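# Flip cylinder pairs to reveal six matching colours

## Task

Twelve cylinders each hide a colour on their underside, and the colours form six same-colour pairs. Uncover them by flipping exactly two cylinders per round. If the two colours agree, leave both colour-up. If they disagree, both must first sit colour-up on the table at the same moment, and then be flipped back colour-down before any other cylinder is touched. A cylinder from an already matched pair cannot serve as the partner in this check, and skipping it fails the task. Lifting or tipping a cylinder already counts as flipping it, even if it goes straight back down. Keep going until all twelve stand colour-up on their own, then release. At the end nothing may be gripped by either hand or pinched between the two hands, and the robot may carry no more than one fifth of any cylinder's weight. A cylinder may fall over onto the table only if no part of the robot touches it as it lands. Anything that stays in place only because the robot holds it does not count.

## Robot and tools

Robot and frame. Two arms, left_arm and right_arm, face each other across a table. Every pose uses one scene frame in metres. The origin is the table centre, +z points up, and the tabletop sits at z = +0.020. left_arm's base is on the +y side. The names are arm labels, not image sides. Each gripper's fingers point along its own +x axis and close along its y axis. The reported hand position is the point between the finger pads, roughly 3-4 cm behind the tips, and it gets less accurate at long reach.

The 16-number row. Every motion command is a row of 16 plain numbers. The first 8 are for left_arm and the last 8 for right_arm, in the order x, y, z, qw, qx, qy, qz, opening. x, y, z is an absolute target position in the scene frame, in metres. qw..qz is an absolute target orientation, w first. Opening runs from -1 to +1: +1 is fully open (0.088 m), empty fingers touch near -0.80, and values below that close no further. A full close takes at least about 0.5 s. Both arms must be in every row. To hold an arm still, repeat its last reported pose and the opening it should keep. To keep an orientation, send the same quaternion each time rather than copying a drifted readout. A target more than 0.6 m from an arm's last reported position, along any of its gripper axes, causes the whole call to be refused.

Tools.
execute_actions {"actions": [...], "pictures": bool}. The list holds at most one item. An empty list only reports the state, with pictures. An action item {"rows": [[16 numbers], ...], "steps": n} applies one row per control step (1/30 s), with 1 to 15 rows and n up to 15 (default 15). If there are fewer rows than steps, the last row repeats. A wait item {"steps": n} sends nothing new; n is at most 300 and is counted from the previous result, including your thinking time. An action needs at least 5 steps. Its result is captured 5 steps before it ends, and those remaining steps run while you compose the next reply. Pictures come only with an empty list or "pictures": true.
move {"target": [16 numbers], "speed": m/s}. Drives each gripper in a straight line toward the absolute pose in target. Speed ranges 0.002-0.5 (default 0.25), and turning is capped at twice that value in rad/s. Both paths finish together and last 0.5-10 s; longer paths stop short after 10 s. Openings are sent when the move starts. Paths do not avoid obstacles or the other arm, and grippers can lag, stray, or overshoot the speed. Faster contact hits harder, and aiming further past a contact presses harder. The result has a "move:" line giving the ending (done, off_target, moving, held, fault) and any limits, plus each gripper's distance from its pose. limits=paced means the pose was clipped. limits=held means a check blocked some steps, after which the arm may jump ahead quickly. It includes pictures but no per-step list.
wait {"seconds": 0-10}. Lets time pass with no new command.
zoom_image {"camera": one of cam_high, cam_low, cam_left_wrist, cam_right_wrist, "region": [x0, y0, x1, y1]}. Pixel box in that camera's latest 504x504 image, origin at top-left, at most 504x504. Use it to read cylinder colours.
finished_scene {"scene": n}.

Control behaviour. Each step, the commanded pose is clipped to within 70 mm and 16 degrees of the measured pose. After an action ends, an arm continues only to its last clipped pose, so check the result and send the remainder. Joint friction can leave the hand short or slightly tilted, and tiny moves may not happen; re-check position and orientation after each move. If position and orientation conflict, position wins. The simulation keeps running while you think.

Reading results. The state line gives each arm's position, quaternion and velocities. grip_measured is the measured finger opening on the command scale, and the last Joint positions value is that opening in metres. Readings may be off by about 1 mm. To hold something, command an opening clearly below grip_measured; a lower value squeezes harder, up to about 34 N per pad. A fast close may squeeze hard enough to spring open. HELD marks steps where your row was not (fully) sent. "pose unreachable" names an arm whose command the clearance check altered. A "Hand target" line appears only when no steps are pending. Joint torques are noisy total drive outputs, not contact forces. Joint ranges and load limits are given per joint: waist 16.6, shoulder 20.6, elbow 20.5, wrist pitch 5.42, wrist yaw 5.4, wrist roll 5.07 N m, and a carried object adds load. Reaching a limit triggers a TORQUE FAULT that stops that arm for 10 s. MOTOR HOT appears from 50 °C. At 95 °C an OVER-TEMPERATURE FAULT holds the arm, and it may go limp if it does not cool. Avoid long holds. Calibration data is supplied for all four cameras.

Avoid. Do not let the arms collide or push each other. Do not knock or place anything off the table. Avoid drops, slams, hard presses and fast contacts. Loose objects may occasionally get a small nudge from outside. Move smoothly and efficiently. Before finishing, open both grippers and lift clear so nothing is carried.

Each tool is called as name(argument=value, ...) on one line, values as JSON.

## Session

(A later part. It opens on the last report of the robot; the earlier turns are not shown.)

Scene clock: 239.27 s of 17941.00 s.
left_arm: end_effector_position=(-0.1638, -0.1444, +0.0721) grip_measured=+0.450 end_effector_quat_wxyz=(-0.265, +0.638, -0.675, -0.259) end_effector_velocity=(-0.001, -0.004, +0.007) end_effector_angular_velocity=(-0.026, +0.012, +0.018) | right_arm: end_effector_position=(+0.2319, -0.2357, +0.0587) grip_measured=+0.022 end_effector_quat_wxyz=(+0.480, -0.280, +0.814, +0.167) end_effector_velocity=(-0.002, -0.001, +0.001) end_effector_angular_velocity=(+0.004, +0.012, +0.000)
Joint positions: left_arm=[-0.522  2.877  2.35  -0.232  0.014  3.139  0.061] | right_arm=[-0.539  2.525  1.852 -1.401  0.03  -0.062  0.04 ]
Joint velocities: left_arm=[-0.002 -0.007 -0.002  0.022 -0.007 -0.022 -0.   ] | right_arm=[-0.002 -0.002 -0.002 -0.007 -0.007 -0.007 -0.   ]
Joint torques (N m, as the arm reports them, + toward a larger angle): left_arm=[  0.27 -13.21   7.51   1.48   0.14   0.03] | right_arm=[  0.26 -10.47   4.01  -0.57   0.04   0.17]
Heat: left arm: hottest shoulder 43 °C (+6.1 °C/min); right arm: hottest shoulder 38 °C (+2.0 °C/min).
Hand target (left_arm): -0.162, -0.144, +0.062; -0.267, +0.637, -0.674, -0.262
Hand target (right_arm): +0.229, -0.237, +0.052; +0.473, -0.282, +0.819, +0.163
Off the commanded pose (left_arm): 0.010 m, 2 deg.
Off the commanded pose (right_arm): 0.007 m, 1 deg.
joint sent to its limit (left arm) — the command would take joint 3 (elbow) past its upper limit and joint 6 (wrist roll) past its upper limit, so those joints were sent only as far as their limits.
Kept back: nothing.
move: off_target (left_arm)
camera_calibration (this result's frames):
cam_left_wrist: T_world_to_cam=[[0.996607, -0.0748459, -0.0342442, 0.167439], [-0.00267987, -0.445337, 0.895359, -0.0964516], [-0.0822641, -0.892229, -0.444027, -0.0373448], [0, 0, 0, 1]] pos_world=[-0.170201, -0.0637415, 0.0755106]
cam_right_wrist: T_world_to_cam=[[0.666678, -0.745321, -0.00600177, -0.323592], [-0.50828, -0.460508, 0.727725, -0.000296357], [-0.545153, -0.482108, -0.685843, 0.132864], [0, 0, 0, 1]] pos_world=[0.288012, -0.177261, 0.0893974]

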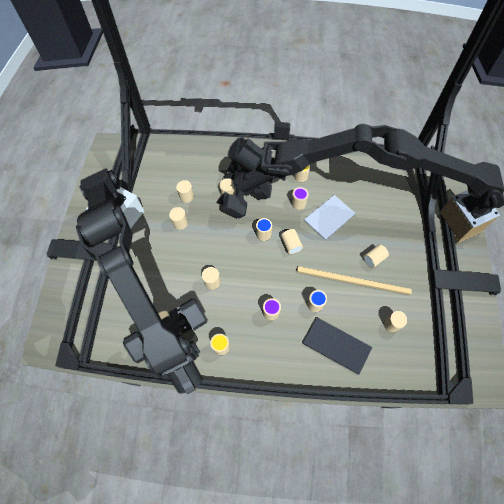

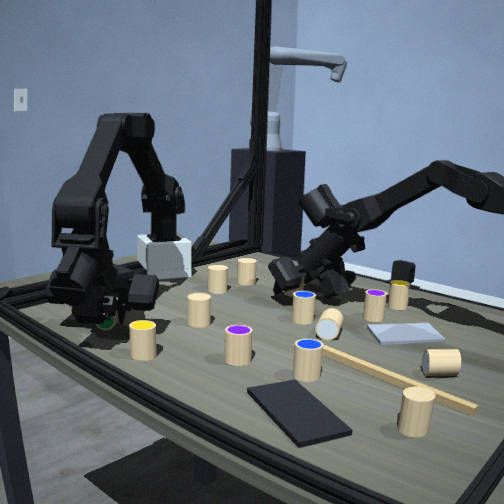

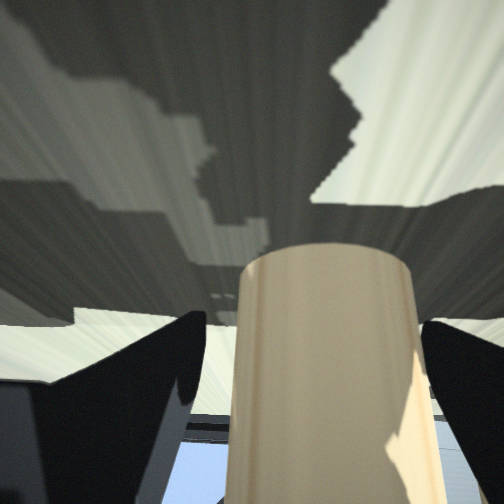

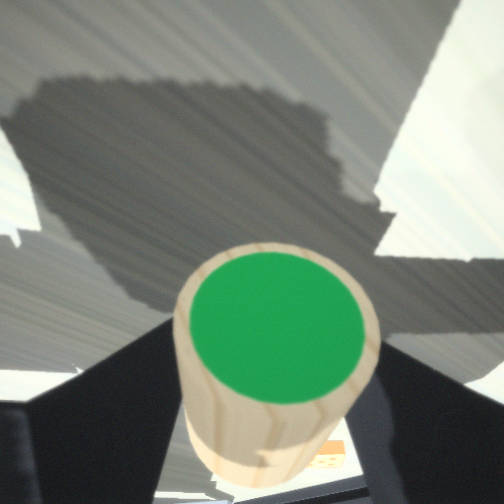

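move(target=[-0.162,-0.145,0.062,0.266,-0.637,0.675,0.26,-0.3,0.222,-0.242,0.12,0.75,-0.198,0.576,0.259,-0.3], speed=0.3)

move(target=[-0.162,-0.11,0.16,0.266,-0.637,0.675,0.26,-0.3,0.22,-0.244,0.09,0.914,-0.084,0.245,0.315,-0.3], speed=0.25)

move(target=[-0.15,0.15,0.19,0.1,0.82,0.14,-0.55,-0.3,0.22,-0.244,0.051,0.914,-0.084,0.245,0.315,-0.3], speed=0.35)

move(target=[-0.212,0.199,0.1,0.546,0.321,0.237,-0.737,-0.3,0.22,-0.244,0.051,0.914,-0.084,0.245,0.315,0.4], speed=0.35)

move(target=[-0.212,0.199,0.065,0.546,0.321,0.237,-0.737,-0.3,0.22,-0.244,0.051,0.914,-0.084,0.245,0.315,0.4], speed=0.08)

Scene clock: 241.50 s of 17941.00 s.
left_arm: end_effector_position=(-0.1635, -0.1452, +0.0717) grip_measured=-0.021 end_effector_quat_wxyz=(-0.263, +0.639, -0.676, -0.258) end_effector_velocity=(-0.003, +0.004, -0.003) end_effector_angular_velocity=(+0.023, +0.009, -0.003) | right_arm: end_effector_position=(+0.2227, -0.2408, +0.1174) grip_measured=+0.021 end_effector_quat_wxyz=(+0.748, -0.200, +0.579, +0.254) end_effector_velocity=(-0.004, +0.003, +0.001) end_effector_angular_velocity=(+0.038, +0.004, +0.014)
Joint positions: left_arm=[-0.521  2.879  2.35  -0.224  0.015  3.139  0.038] | right_arm=[-0.555  1.797  1.008 -0.531 -0.015 -0.079  0.04 ]
Joint velocities: left_arm=[-0.002 -0.002 -0.002 -0.022  0.007 -0.007 -0.   ] | right_arm=[-0.002 -0.017 -0.022  0.022 -0.037 -0.007  0.   ]
Joint torques (N m, as the arm reports them, + toward a larger angle): left_arm=[  0.14 -13.21   7.27   1.53   0.11   0.05] | right_arm=[ -0.33 -10.27   4.47   0.68  -0.13  -0.22]
Heat: left arm: hottest shoulder 44 °C (+7.1 °C/min); right arm: hottest shoulder 38 °C (+1.0 °C/min).
Hand target (left_arm): -0.162, -0.145, +0.062; -0.265, +0.638, -0.675, -0.261
Hand target (right_arm): +0.222, -0.242, +0.119; +0.750, -0.200, +0.575, +0.257
Off the commanded pose (left_arm): 0.010 m, 1 deg.
Off the commanded pose (right_arm): 0.003 m, 1 deg.
joint sent to its limit (left arm) — the command would take joint 6 (wrist roll) past its upper limit, so that joint was sent only as far as its limit.
Kept back: nothing.
move: off_target (left_arm)
camera_calibration (this result's frames):
cam_left_wrist: T_world_to_cam=[[0.996536, -0.0753882, -0.0351023, 0.167085], [-0.00167807, -0.44025, 0.897873, -0.0958337], [-0.0831429, -0.894705, -0.438852, -0.0391341], [0, 0, 0, 1]] pos_world=[-0.16992, -0.0646081, 0.0747376]
cam_right_wrist: T_world_to_cam=[[0.650069, -0.7583, 0.0488934, -0.326794], [-0.759742, -0.647405, 0.0604908, 0.0393076], [-0.0142163, -0.0764696, -0.996971, 0.181723], [0, 0, 0, 1]] pos_world=[0.244886, -0.208463, 0.194772]

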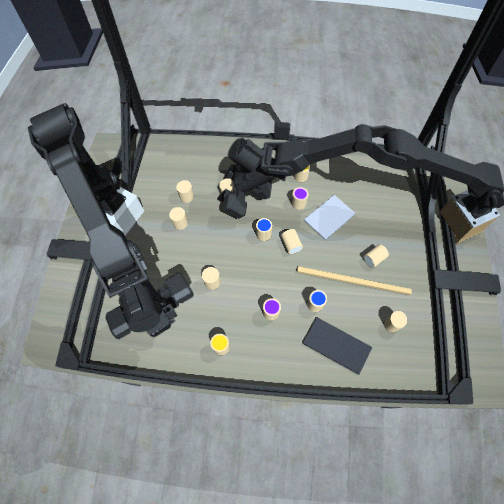

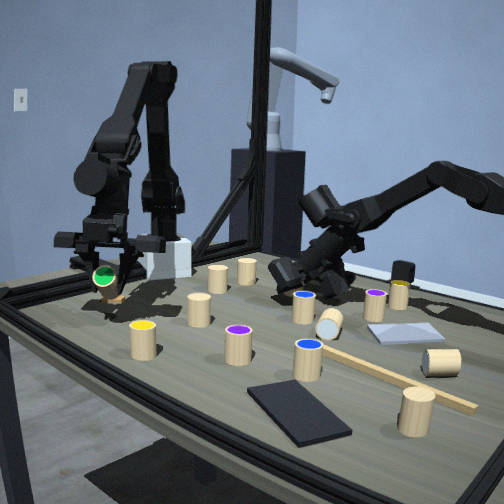

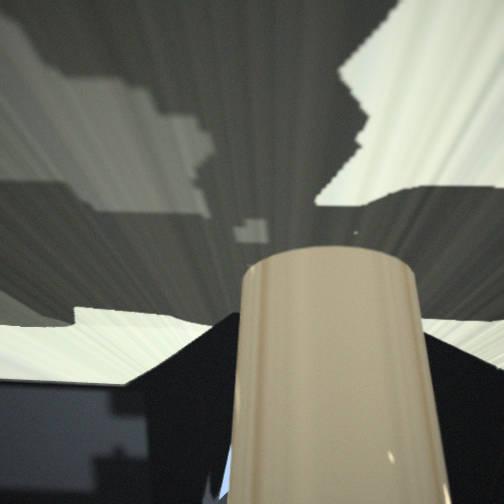

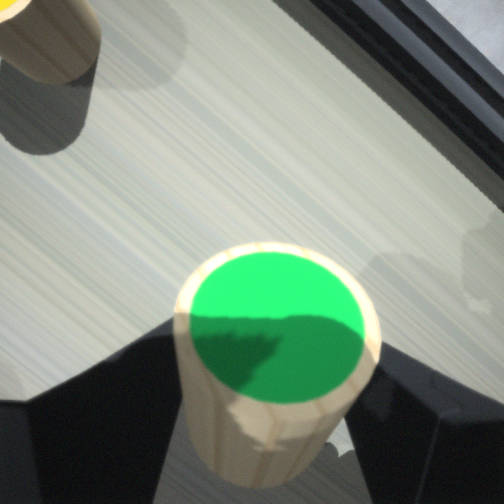

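Scene clock: 243.70 s of 17941.00 s.
left_arm: end_effector_position=(-0.1621, -0.1120, +0.1531) grip_measured=-0.021 end_effector_quat_wxyz=(-0.267, +0.637, -0.674, -0.262) end_effector_velocity=(-0.003, +0.003, -0.003) end_effector_angular_velocity=(+0.013, +0.020, +0.008) | right_arm: end_effector_position=(+0.2213, -0.2423, +0.0938) grip_measured=+0.022 end_effector_quat_wxyz=(+0.915, -0.087, +0.239, +0.313) end_effector_velocity=(-0.001, -0.001, -0.002) end_effector_angular_velocity=(-0.007, -0.008, -0.000)
Joint positions: left_arm=[-0.521  2.566  2.072 -0.274  0.015  3.139  0.038] | right_arm=[-0.594  1.933  0.297  1.118 -0.1   -0.068  0.04 ]
Joint velocities: left_arm=[-0.002 -0.002 -0.007 -0.007  0.007 -0.022 -0.   ] | right_arm=[ 0.002  0.012 -0.007  0.022  0.007 -0.007 -0.   ]
Joint torques (N m, as the arm reports them, + toward a larger angle): left_arm=[ -0.19 -17.92   5.38   1.27   0.07   0.06] | right_arm=[-0.32 -5.68  1.82  1.58 -0.17  0.19]
Heat: left arm: hottest shoulder 45 °C (+7.0 °C/min); right arm: hottest shoulder 38 °C (+1.0 °C/min).
Hand target (left_arm): -0.162, -0.110, +0.160; -0.266, +0.637, -0.675, -0.260
Hand target (right_arm): +0.220, -0.244, +0.091; +0.914, -0.085, +0.244, +0.312
Off the commanded pose (left_arm): 0.007 m, 0 deg.
Off the commanded pose (right_arm): 0.004 m, 1 deg.
joint sent to its limit (left arm) — the command would take joint 6 (wrist roll) past its upper limit, so that joint was sent only as far as its limit.
Kept back: nothing.
move: done
camera_calibration (this result's frames):
cam_left_wrist: T_world_to_cam=[[0.996558, -0.0748763, -0.0355843, 0.171192], [-0.0022223, -0.453208, 0.891402, -0.154791], [-0.082872, -0.888255, -0.451814, 0.0292236], [0, 0, 0, 1]] pos_world=[-0.168525, -0.0313762, 0.157276]
cam_right_wrist: T_world_to_cam=[[0.614852, -0.785035, 0.0753525, -0.327062], [-0.54768, -0.493785, -0.675442, 0.0979976], [0.567454, 0.374028, -0.733553, 0.113743], [0, 0, 0, 1]] pos_world=[0.190222, -0.250908, 0.174273]

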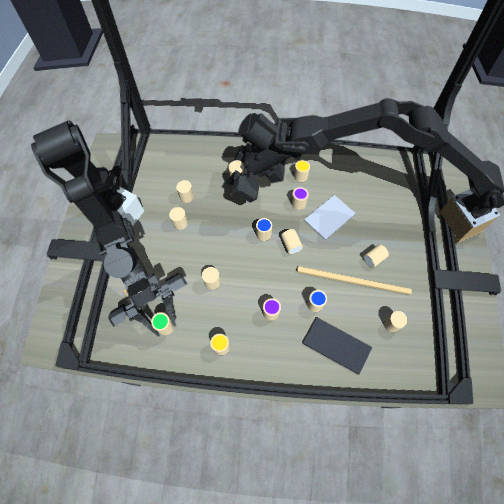

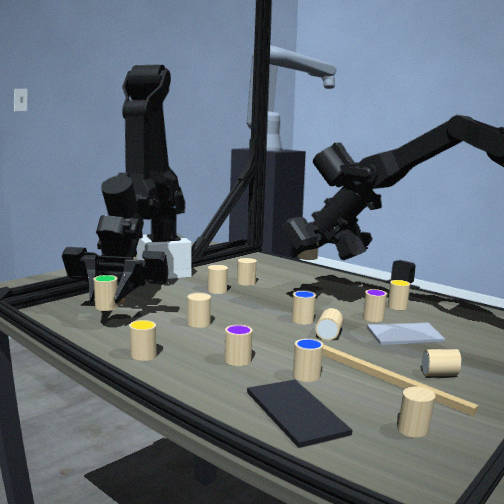

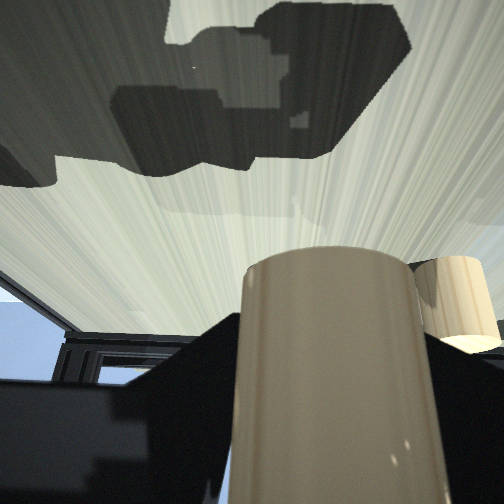

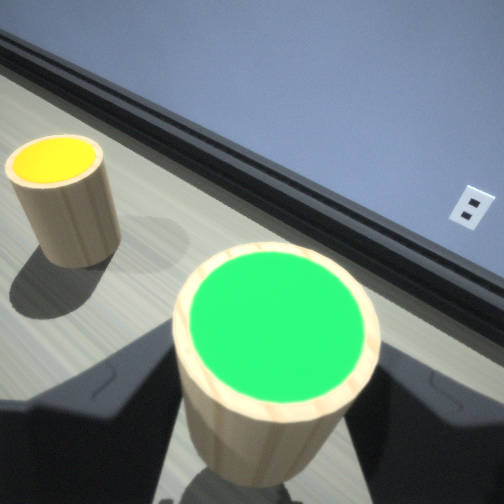

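Scene clock: 247.10 s of 17941.00 s.
left_arm: end_effector_position=(-0.1515, +0.1465, +0.1848) grip_measured=-0.021 end_effector_quat_wxyz=(+0.098, +0.819, +0.140, -0.548) end_effector_velocity=(+0.001, +0.003, +0.001) end_effector_angular_velocity=(-0.005, -0.028, +0.022) | right_arm: end_effector_position=(+0.2198, -0.2434, +0.0552) grip_measured=+0.022 end_effector_quat_wxyz=(+0.914, -0.085, +0.240, +0.316) end_effector_velocity=(-0.001, -0.000, -0.001) end_effector_angular_velocity=(-0.006, +0.004, +0.008)
Joint positions: left_arm=[-0.658  2.193  1.759 -1.333 -0.338  1.013  0.038] | right_arm=[-0.599  2.215  0.313  1.383 -0.111 -0.068  0.04 ]
Joint velocities: left_arm=[-0.007 -0.002 -0.007 -0.007 -0.022 -0.037 -0.   ] | right_arm=[-0.002 -0.002 -0.002 -0.007 -0.007 -0.007 -0.   ]
Joint torques (N m, as the arm reports them, + toward a larger angle): left_arm=[  0.22 -13.21   4.08  -0.13  -0.08  -0.11] | right_arm=[-0.32 -5.62  1.57  1.33 -0.16  0.11]
Heat: left arm: hottest shoulder 46 °C (+7.1 °C/min); right arm: hottest shoulder 37 °C (-1.0 °C/min).
Hand target (left_arm): -0.150, +0.149, +0.188; +0.101, +0.817, +0.143, -0.549
Hand target (right_arm): +0.220, -0.244, +0.052; +0.913, -0.084, +0.245, +0.315
Off the commanded pose (left_arm): 0.006 m, 0 deg.
Off the commanded pose (right_arm): 0.004 m, 1 deg.
Kept back: nothing.
move: done
camera_calibration (this result's frames):
cam_left_wrist: T_world_to_cam=[[-0.324721, 0.945042, -0.0381158, -0.168049], [0.723051, 0.274019, 0.634122, -0.015058], [0.609716, 0.178353, -0.772293, 0.281893], [0, 0, 0, 1]] pos_world=[-0.215556, 0.112663, 0.220847]
cam_right_wrist: T_world_to_cam=[[0.618459, -0.782687, 0.0700702, -0.323963], [-0.547603, -0.493214, -0.675923, 0.0707004], [0.563595, 0.379659, -0.733634, 0.0888907], [0, 0, 0, 1]] pos_world=[0.188975, -0.252439, 0.135701]

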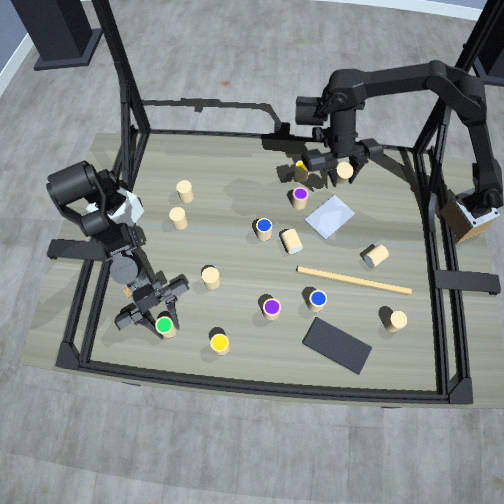

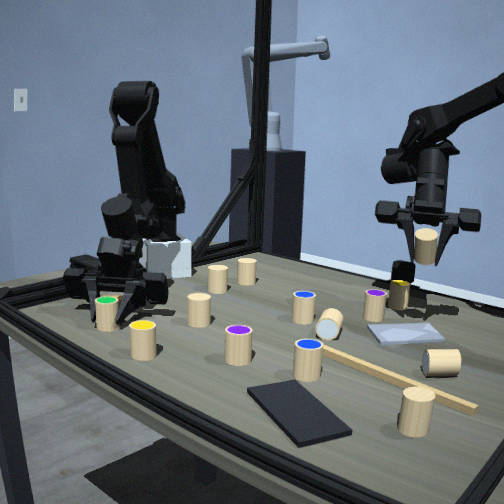

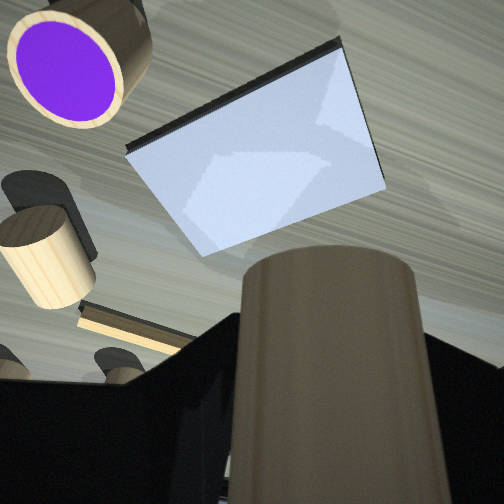

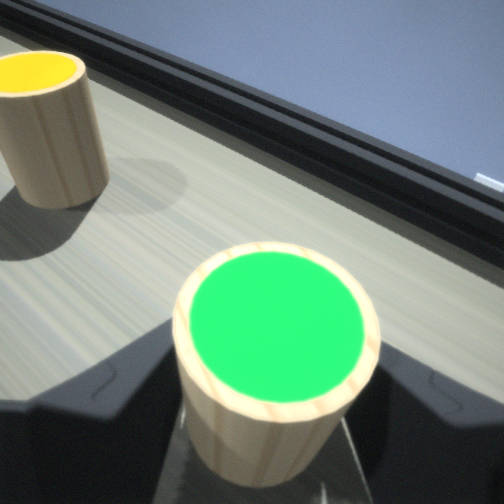

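Scene clock: 249.77 s of 17941.00 s.
left_arm: end_effector_position=(-0.2124, +0.1949, +0.1077) grip_measured=-0.021 end_effector_quat_wxyz=(+0.544, +0.317, +0.231, -0.741) end_effector_velocity=(-0.003, +0.005, -0.003) end_effector_angular_velocity=(+0.010, +0.009, -0.007) | right_arm: end_effector_position=(+0.2195, -0.2437, +0.0533) grip_measured=+0.400 end_effector_quat_wxyz=(+0.913, -0.086, +0.242, +0.315) end_effector_velocity=(-0.002, +0.001, +0.001) end_effector_angular_velocity=(-0.003, +0.000, +0.012)
Joint positions: left_arm=[-0.683  1.754  0.465  0.48   0.068  0.076  0.038] | right_arm=[-0.599  2.222  0.315  1.383 -0.111 -0.068  0.059]
Joint velocities: left_arm=[-0.007  0.002 -0.012  0.007  0.007 -0.007  0.   ] | right_arm=[ 0.002 -0.007 -0.002 -0.007 -0.007 -0.007 -0.   ]
Joint torques (N m, as the arm reports them, + toward a larger angle): left_arm=[-0.22 -5.29  2.91  1.57 -0.1  -0.06] | right_arm=[-0.31 -6.01  1.52  1.45 -0.16  0.12]
Heat: left arm: hottest shoulder 46 °C (+7.0 °C/min); right arm: hottest shoulder 37 °C (-1.0 °C/min).
Hand target (left_arm): -0.212, +0.199, +0.102; -0.543, -0.322, -0.236, +0.739
Hand target (right_arm): +0.220, -0.244, +0.051; +0.913, -0.084, +0.245, +0.315
Off the commanded pose (left_arm): 0.009 m, 1 deg.
Off the commanded pose (right_arm): 0.002 m, 0 deg.
Kept back: nothing.
move: off_target (left_arm)
camera_calibration (this result's frames):
cam_left_wrist: T_world_to_cam=[[-0.960004, 0.278609, -0.0277285, -0.242632], [0.26096, 0.854489, -0.449164, -0.0299489], [-0.101447, -0.438435, -0.893019, 0.232973], [0, 0, 0, 1]] pos_world=[-0.201478, 0.195334, 0.187869]
cam_right_wrist: T_world_to_cam=[[0.618723, -0.782553, 0.0692258, -0.323832], [-0.550568, -0.494782, -0.672358, 0.069219], [0.560408, 0.37789, -0.736982, 0.0882667], [0, 0, 0, 1]] pos_world=[0.189007, -0.252523, 0.134008]

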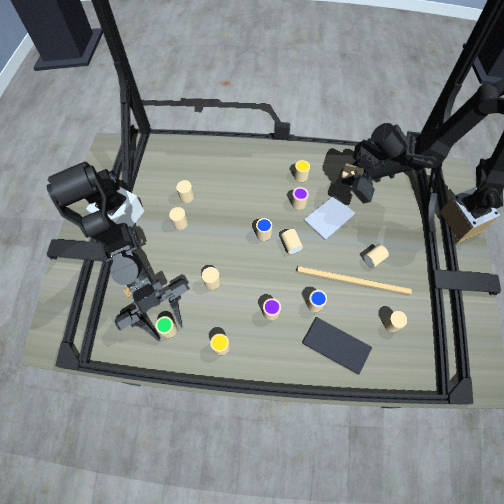

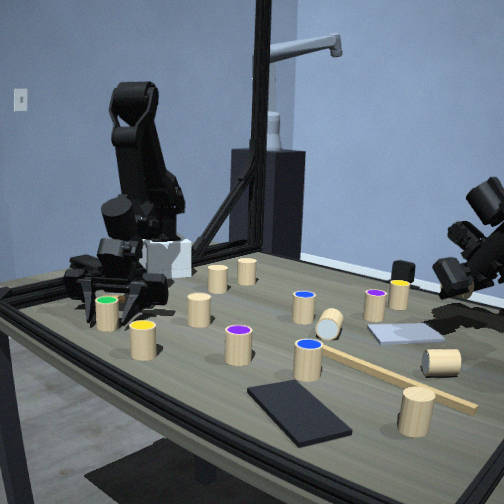

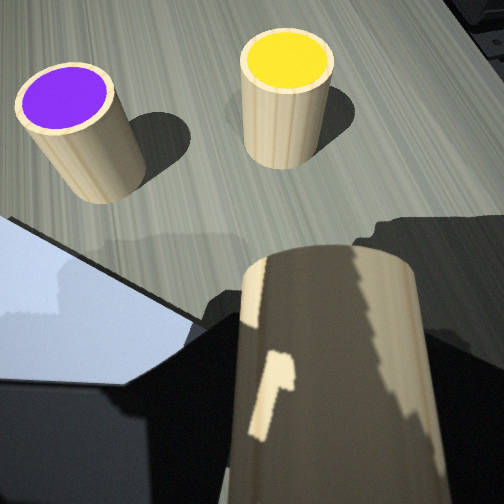

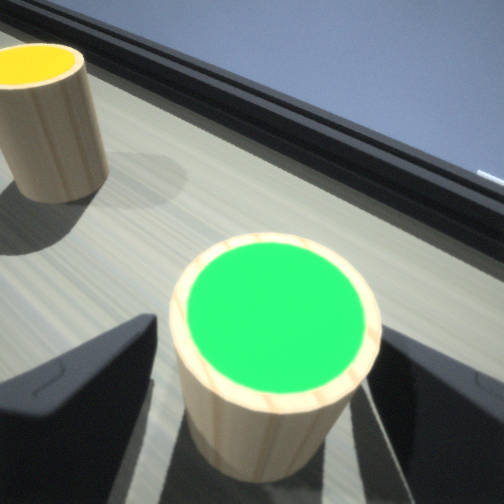

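Scene clock: 250.70 s of 17941.00 s.
left_arm: end_effector_position=(-0.2121, +0.1956, +0.0692) grip_measured=-0.021 end_effector_quat_wxyz=(+0.547, +0.317, +0.233, -0.739) end_effector_velocity=(+0.000, -0.001, -0.003) end_effector_angular_velocity=(+0.001, +0.010, +0.019) | right_arm: end_effector_position=(+0.2196, -0.2436, +0.0534) grip_measured=+0.400 end_effector_quat_wxyz=(+0.914, -0.086, +0.242, +0.315) end_effector_velocity=(+0.000, +0.000, -0.000) end_effector_angular_velocity=(-0.003, +0.000, +0.008)
Joint positions: left_arm=[-0.685  1.961  0.443  0.708  0.062  0.068  0.038] | right_arm=[-0.599  2.222  0.315  1.383 -0.111 -0.068  0.059]
Joint velocities: left_arm=[-0.002  0.022  0.002  0.022 -0.007 -0.022 -0.   ] | right_arm=[-0.002 -0.002  0.002 -0.007 -0.007 -0.007 -0.   ]
Joint torques (N m, as the arm reports them, + toward a larger angle): left_arm=[-0.24 -5.37  2.4   1.58 -0.07 -0.07] | right_arm=[-0.28 -6.    1.53  1.46 -0.15  0.12]
Heat: left arm: hottest shoulder 46 °C (+7.0 °C/min); right arm: hottest shoulder 37 °C (-1.0 °C/min).
Hand target (left_arm): -0.212, +0.199, +0.065; -0.546, -0.321, -0.237, +0.737
Hand target (right_arm): +0.220, -0.244, +0.051; +0.913, -0.084, +0.245, +0.315
Off the commanded pose (left_arm): 0.005 m, 1 deg.
Off the commanded pose (right_arm): 0.002 m, 0 deg.
Kept back: nothing.
move: done
camera_calibration (this result's frames):
cam_left_wrist: T_world_to_cam=[[-0.962144, 0.271249, -0.0265156, -0.24273], [0.254033, 0.857304, -0.447768, -0.0500629], [-0.098725, -0.437553, -0.893756, 0.199454], [0, 0, 0, 1]] pos_world=[-0.201132, 0.196031, 0.14941]
cam_right_wrist: T_world_to_cam=[[0.6187, -0.782567, 0.0692764, -0.323856], [-0.550348, -0.494651, -0.672635, 0.0693589], [0.560649, 0.378033, -0.736725, 0.0881884], [0, 0, 0, 1]] pos_world=[0.189098, -0.252468, 0.134059]

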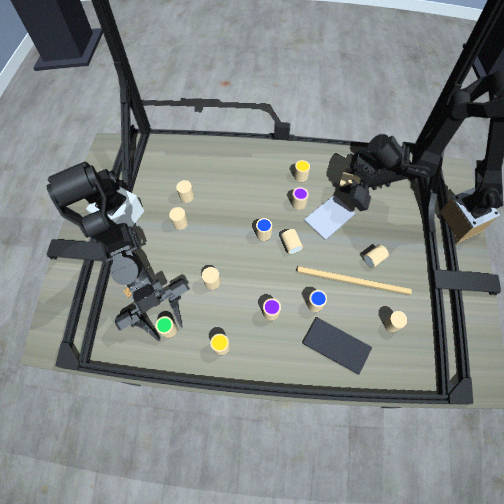

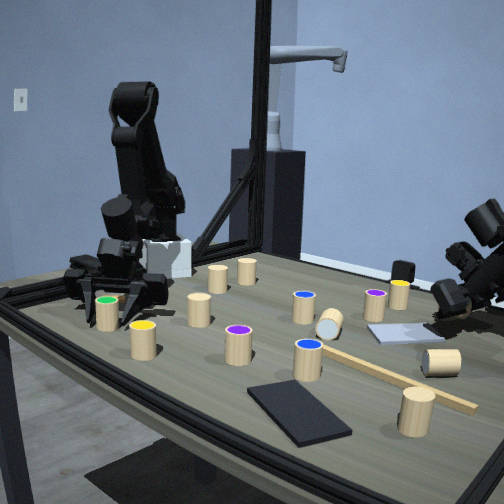

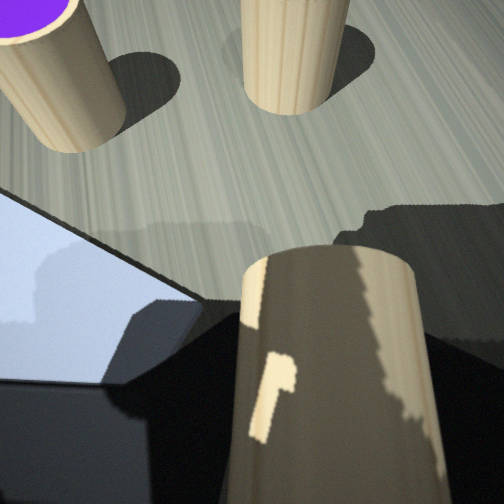

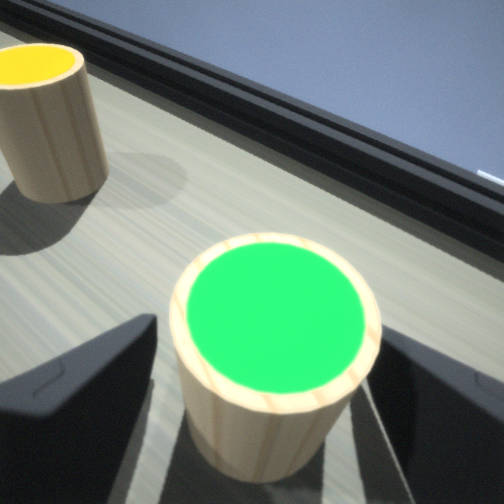

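move(target=[-0.212,0.199,0.049,0.546,0.321,0.237,-0.737,-0.3,0.22,-0.244,0.051,0.914,-0.084,0.245,0.315,0.4], speed=0.04)

move(target=[-0.212,0.199,0.049,0.546,0.321,0.237,-0.737,0.5,0.22,-0.244,0.051,0.914,-0.084,0.245,0.315,0.4])

move(target=[-0.215,0.192,0.125,0.48,0.5,0.37,-0.63,0.5,0.22,-0.244,0.051,0.914,-0.084,0.245,0.315,0.4])

move(target=[-0.215,0.192,0.105,0.297,0.696,0.515,-0.402,0.5,0.22,-0.244,0.051,0.914,-0.084,0.245,0.315,0.4], speed=0.35)

Scene clock: 251.83 s of 17941.00 s.
left_arm: end_effector_position=(-0.2120, +0.1960, +0.0538) grip_measured=-0.022 end_effector_quat_wxyz=(+0.547, +0.316, +0.233, -0.739) end_effector_velocity=(+0.001, +0.002, -0.003) end_effector_angular_velocity=(+0.008, -0.002, +0.008) | right_arm: end_effector_position=(+0.2195, -0.2436, +0.0532) grip_measured=+0.400 end_effector_quat_wxyz=(+0.913, -0.086, +0.242, +0.315) end_effector_velocity=(-0.001, +0.002, +0.002) end_effector_angular_velocity=(+0.002, -0.008, +0.012)
Joint positions: left_arm=[-0.685  2.051  0.443  0.8    0.062  0.067  0.038] | right_arm=[-0.599  2.222  0.315  1.383 -0.111 -0.068  0.059]
Joint velocities: left_arm=[-0.002  0.012 -0.002  0.007 -0.007 -0.007 -0.   ] | right_arm=[ 0.002 -0.002 -0.002  0.007 -0.007 -0.007 -0.   ]
Joint torques (N m, as the arm reports them, + toward a larger angle): left_arm=[-0.27 -5.56  2.19  1.53 -0.08 -0.04] | right_arm=[-0.28 -6.01  1.48  1.45 -0.15  0.12]
Heat: left arm: hottest shoulder 45 °C (+6.0 °C/min); right arm: hottest shoulder 37 °C (-1.0 °C/min).
Hand target (left_arm): -0.212, +0.199, +0.049; -0.546, -0.321, -0.237, +0.737
Hand target (right_arm): +0.220, -0.244, +0.051; +0.913, -0.084, +0.245, +0.315
Off the commanded pose (left_arm): 0.006 m, 1 deg.
Off the commanded pose (right_arm): 0.002 m, 0 deg.
Kept back: nothing.
move: done
camera_calibration (this result's frames):
cam_left_wrist: T_world_to_cam=[[-0.962396, 0.270421, -0.0258297, -0.243087], [0.252845, 0.856947, -0.449122, -0.0573422], [-0.0993172, -0.438764, -0.893097, 0.18593], [0, 0, 0, 1]] pos_world=[-0.200982, 0.196455, 0.134021]
cam_right_wrist: T_world_to_cam=[[0.618723, -0.782553, 0.0692258, -0.323839], [-0.550568, -0.494782, -0.672358, 0.0692361], [0.560408, 0.37789, -0.736982, 0.0881677], [0, 0, 0, 1]] pos_world=[0.189076, -0.252482, 0.133947]

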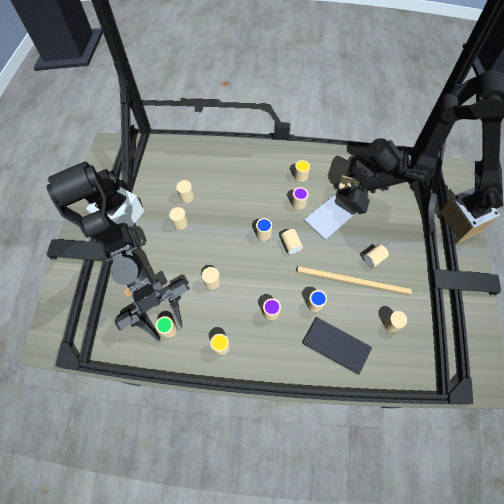

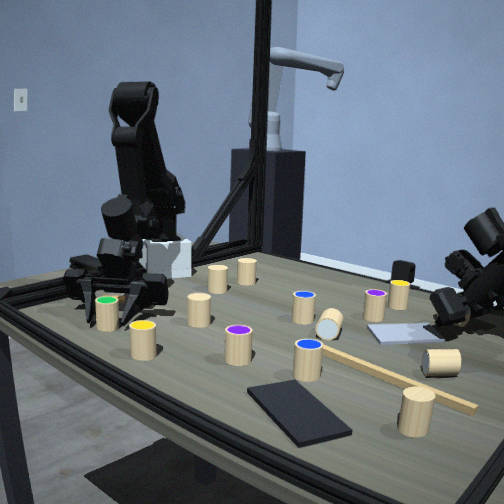

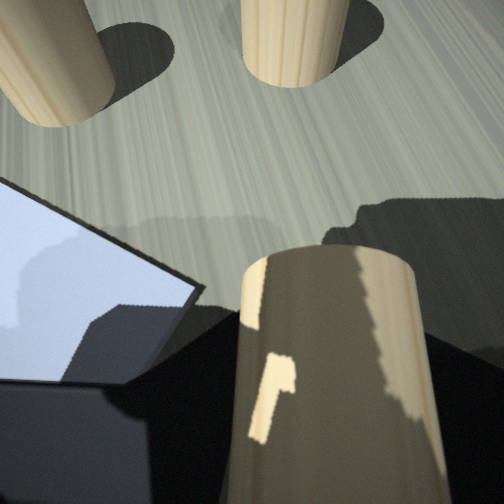

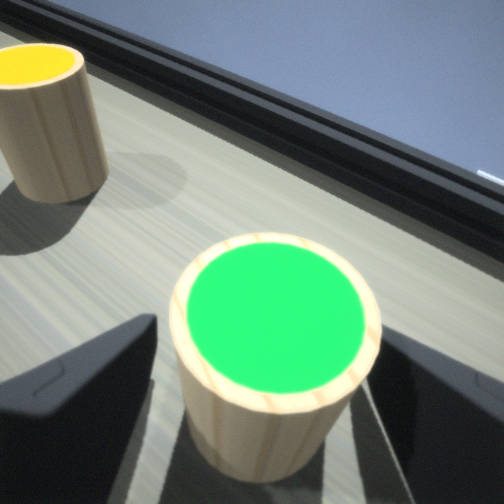

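Scene clock: 252.53 s of 17941.00 s.
left_arm: end_effector_position=(-0.2117, +0.1956, +0.0538) grip_measured=+0.497 end_effector_quat_wxyz=(+0.549, +0.316, +0.232, -0.738) end_effector_velocity=(+0.001, +0.002, -0.001) end_effector_angular_velocity=(+0.008, -0.002, +0.008) | right_arm: end_effector_position=(+0.2195, -0.2436, +0.0532) grip_measured=+0.400 end_effector_quat_wxyz=(+0.914, -0.086, +0.242, +0.315) end_effector_velocity=(-0.002, +0.001, -0.003) end_effector_angular_velocity=(-0.021, +0.005, +0.020)
Joint positions: left_arm=[-0.685  2.053  0.443  0.803  0.058  0.067  0.063] | right_arm=[-0.599  2.222  0.315  1.383 -0.111 -0.068  0.059]
Joint velocities: left_arm=[-0.002 -0.002 -0.002 -0.007 -0.007 -0.007  0.001] | right_arm=[ 0.002 -0.002  0.002 -0.022 -0.007 -0.022  0.   ]
Joint torques (N m, as the arm reports them, + toward a larger angle): left_arm=[-0.18 -5.54  2.4   1.48  0.04 -0.06] | right_arm=[-0.27 -6.06  1.49  1.46 -0.15  0.11]
Heat: left arm: hottest shoulder 45 °C (+5.0 °C/min); right arm: hottest shoulder 37 °C (-2.0 °C/min).
Hand target (left_arm): -0.212, +0.199, +0.049; -0.546, -0.321, -0.237, +0.737
Hand target (right_arm): +0.220, -0.244, +0.051; +0.913, -0.084, +0.245, +0.315
Off the commanded pose (left_arm): 0.006 m, 1 deg.
Off the commanded pose (right_arm): 0.002 m, 0 deg.
Kept back: nothing.
move: done
camera_calibration (this result's frames):
cam_left_wrist: T_world_to_cam=[[-0.963021, 0.267921, -0.0284434, -0.242129], [0.251603, 0.856526, -0.450621, -0.0572067], [-0.0963684, -0.441114, -0.892262, 0.186836], [0, 0, 0, 1]] pos_world=[-0.200777, 0.196287, 0.134041]
cam_right_wrist: T_world_to_cam=[[0.618589, -0.782689, 0.0688955, -0.323825], [-0.550799, -0.494503, -0.672375, 0.0693558], [0.560329, 0.377976, -0.736998, 0.0882067], [0, 0, 0, 1]] pos_world=[0.18909, -0.252497, 0.133951]

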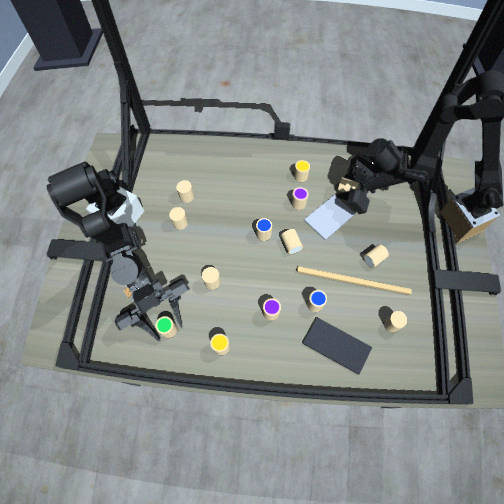

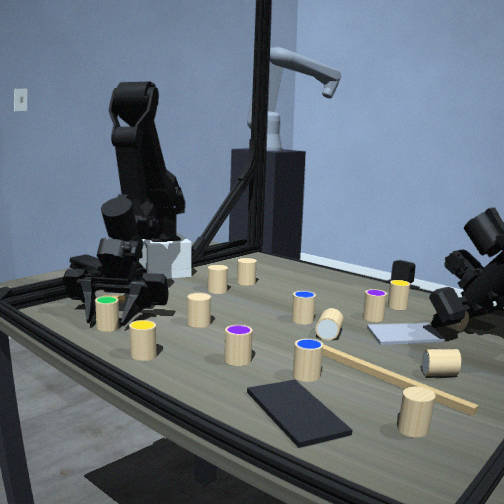

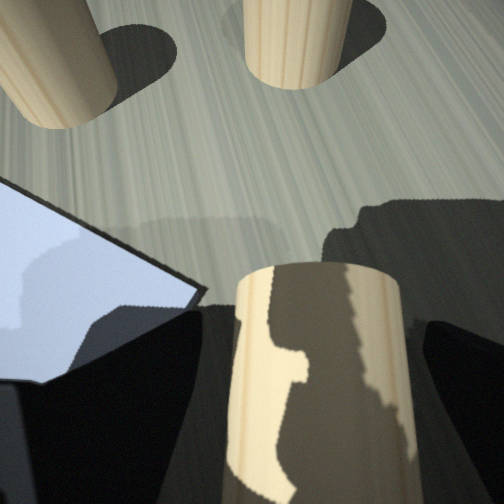

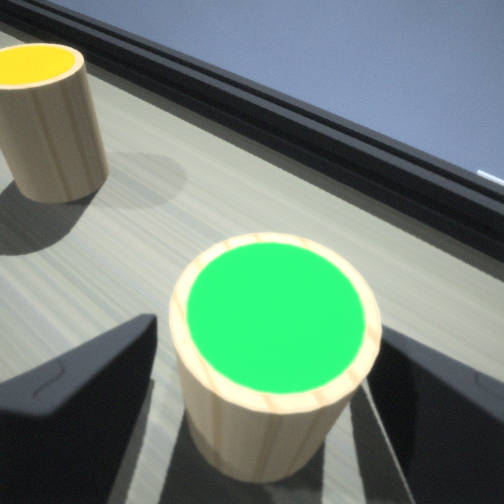

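Scene clock: 254.17 s of 17941.00 s.
left_arm: end_effector_position=(-0.2141, +0.1935, +0.1259) grip_measured=+0.500 end_effector_quat_wxyz=(+0.478, +0.493, +0.368, -0.627) end_effector_velocity=(+0.002, -0.004, +0.004) end_effector_angular_velocity=(-0.012, -0.017, +0.010) | right_arm: end_effector_position=(+0.2195, -0.2436, +0.0532) grip_measured=+0.400 end_effector_quat_wxyz=(+0.914, -0.086, +0.242, +0.315) end_effector_velocity=(-0.003, -0.001, -0.004) end_effector_angular_velocity=(-0.023, +0.009, +0.015)
Joint positions: left_arm=[-0.716  1.82   0.979 -0.484 -0.     0.041  0.063] | right_arm=[-0.599  2.222  0.315  1.383 -0.111 -0.068  0.059]
Joint velocities: left_arm=[-0.002 -0.002  0.012 -0.007 -0.022 -0.007 -0.   ] | right_arm=[-0.002 -0.002 -0.002 -0.022 -0.007 -0.022 -0.   ]
Joint torques (N m, as the arm reports them, + toward a larger angle): left_arm=[-0.27 -6.48  6.3   0.56 -0.15 -0.1 ] | right_arm=[-0.28 -6.05  1.49  1.46 -0.15  0.1 ]
Heat: left arm: hottest shoulder 45 °C (+5.1 °C/min); right arm: hottest shoulder 37 °C (-2.0 °C/min).
Hand target (left_arm): -0.215, +0.192, +0.125; -0.477, -0.495, -0.369, +0.625
Hand target (right_arm): +0.220, -0.244, +0.051; +0.913, -0.084, +0.245, +0.315
Off the commanded pose (left_arm): 0.002 m, 0 deg.
Off the commanded pose (right_arm): 0.002 m, 0 deg.
Kept back: nothing.
move: done
camera_calibration (this result's frames):
cam_left_wrist: T_world_to_cam=[[-0.963194, 0.265462, -0.0422824, -0.2397], [0.263174, 0.963302, 0.0528, -0.103893], [0.0547472, 0.039729, -0.99771, 0.20262], [0, 0, 0, 1]] pos_world=[-0.214628, 0.155661, 0.197506]
cam_right_wrist: T_world_to_cam=[[0.618589, -0.782689, 0.0688955, -0.323825], [-0.550799, -0.494503, -0.672375, 0.0693558], [0.560329, 0.377976, -0.736998, 0.0882067], [0, 0, 0, 1]] pos_world=[0.18909, -0.252497, 0.133951]

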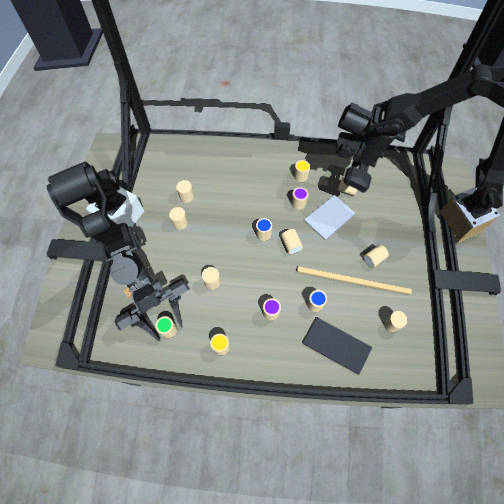

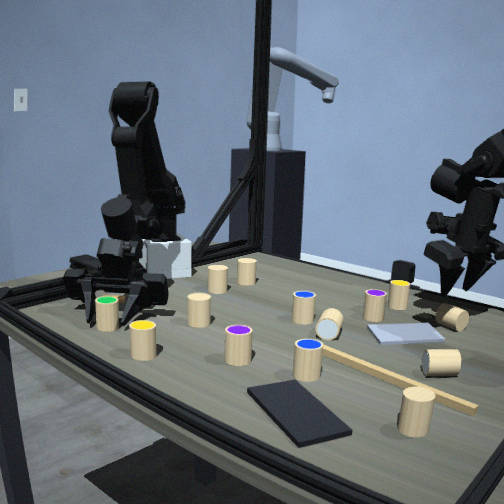

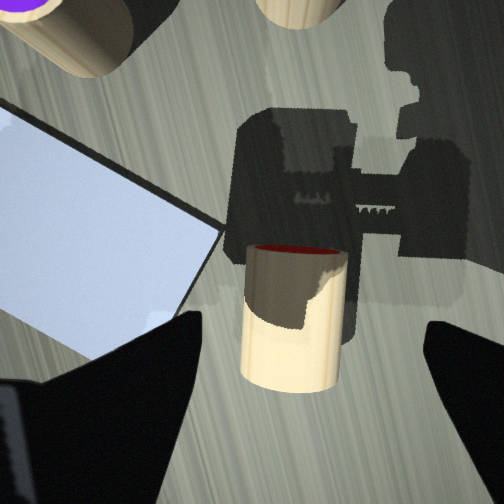

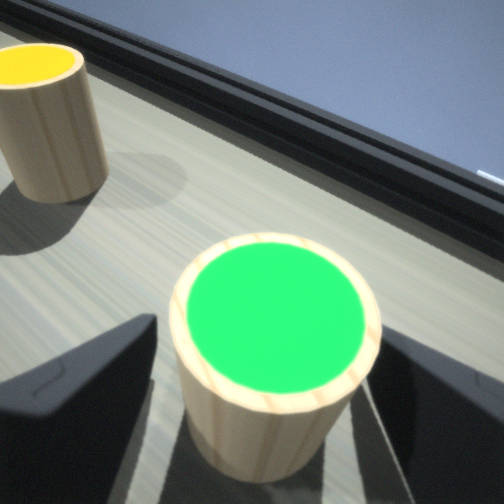

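Scene clock: 255.80 s of 17941.00 s.
left_arm: end_effector_position=(-0.2144, +0.1926, +0.1075) grip_measured=+0.500 end_effector_quat_wxyz=(+0.301, +0.691, +0.516, -0.407) end_effector_velocity=(-0.000, -0.002, +0.002) end_effector_angular_velocity=(+0.005, -0.011, +0.000) | right_arm: end_effector_position=(+0.2196, -0.2436, +0.0533) grip_measured=+0.400 end_effector_quat_wxyz=(+0.914, -0.085, +0.242, +0.315) end_effector_velocity=(-0.001, -0.003, -0.004) end_effector_angular_velocity=(-0.019, +0.013, -0.005)
Joint positions: left_arm=[-0.725  2.435  1.797 -1.442 -0.02   0.041  0.064] | right_arm=[-0.599  2.222  0.315  1.384 -0.111 -0.068  0.059]
Joint velocities: left_arm=[-0.002  0.012  0.027 -0.022 -0.007 -0.007 -0.   ] | right_arm=[-0.002 -0.002 -0.002 -0.022  0.007 -0.007 -0.   ]
Joint torques (N m, as the arm reports them, + toward a larger angle): left_arm=[-0.16 -9.43  4.89 -0.65 -0.1  -0.12] | right_arm=[-0.28 -6.05  1.49  1.46 -0.15  0.1 ]
Heat: left arm: hottest shoulder 44 °C (+4.0 °C/min); right arm: hottest shoulder 36 °C (-3.0 °C/min).
Hand target (left_arm): -0.215, +0.193, +0.103; +0.299, +0.695, +0.516, -0.401
Hand target (right_arm): +0.220, -0.244, +0.051; +0.913, -0.084, +0.245, +0.315
Off the commanded pose (left_arm): 0.003 m, 1 deg.
Off the commanded pose (right_arm): 0.002 m, 0 deg.
Kept back: nothing.
move: done
camera_calibration (this result's frames):
cam_left_wrist: T_world_to_cam=[[-0.952813, 0.302409, -0.0263728, -0.247111], [0.190854, 0.664353, 0.722641, -0.131951], [0.236054, 0.683509, -0.69072, 0.0661575], [0, 0, 0, 1]] pos_world=[-0.225884, 0.117171, 0.134532]
cam_right_wrist: T_world_to_cam=[[0.618566, -0.782702, 0.0689461, -0.323836], [-0.550578, -0.494372, -0.672651, 0.0694324], [0.560571, 0.378119, -0.73674, 0.0881998], [0, 0, 0, 1]] pos_world=[0.1891, -0.252492, 0.134011]

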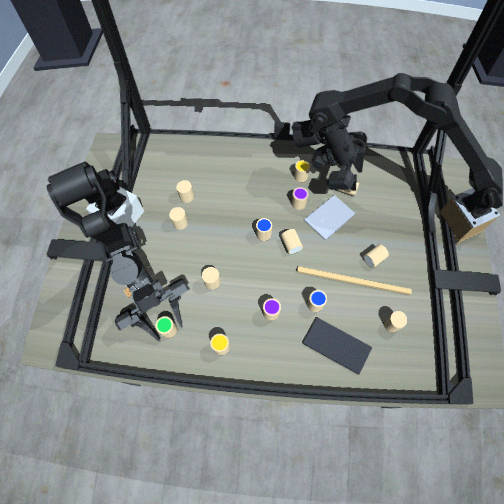

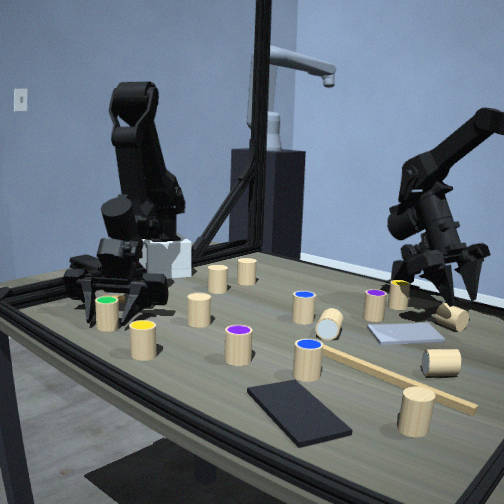

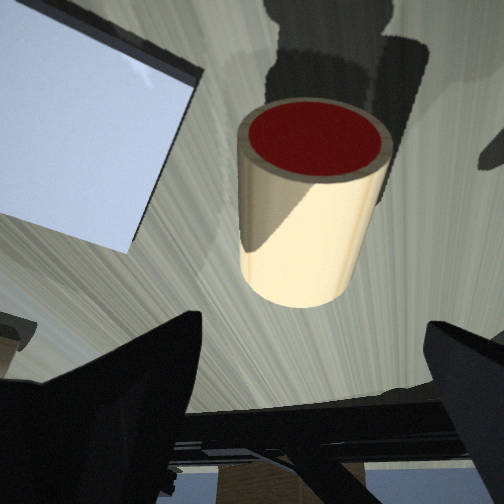

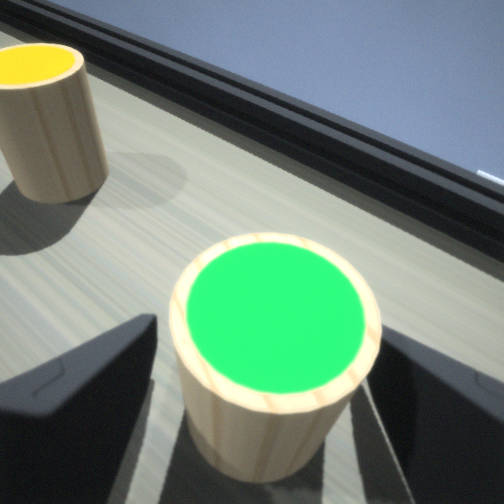

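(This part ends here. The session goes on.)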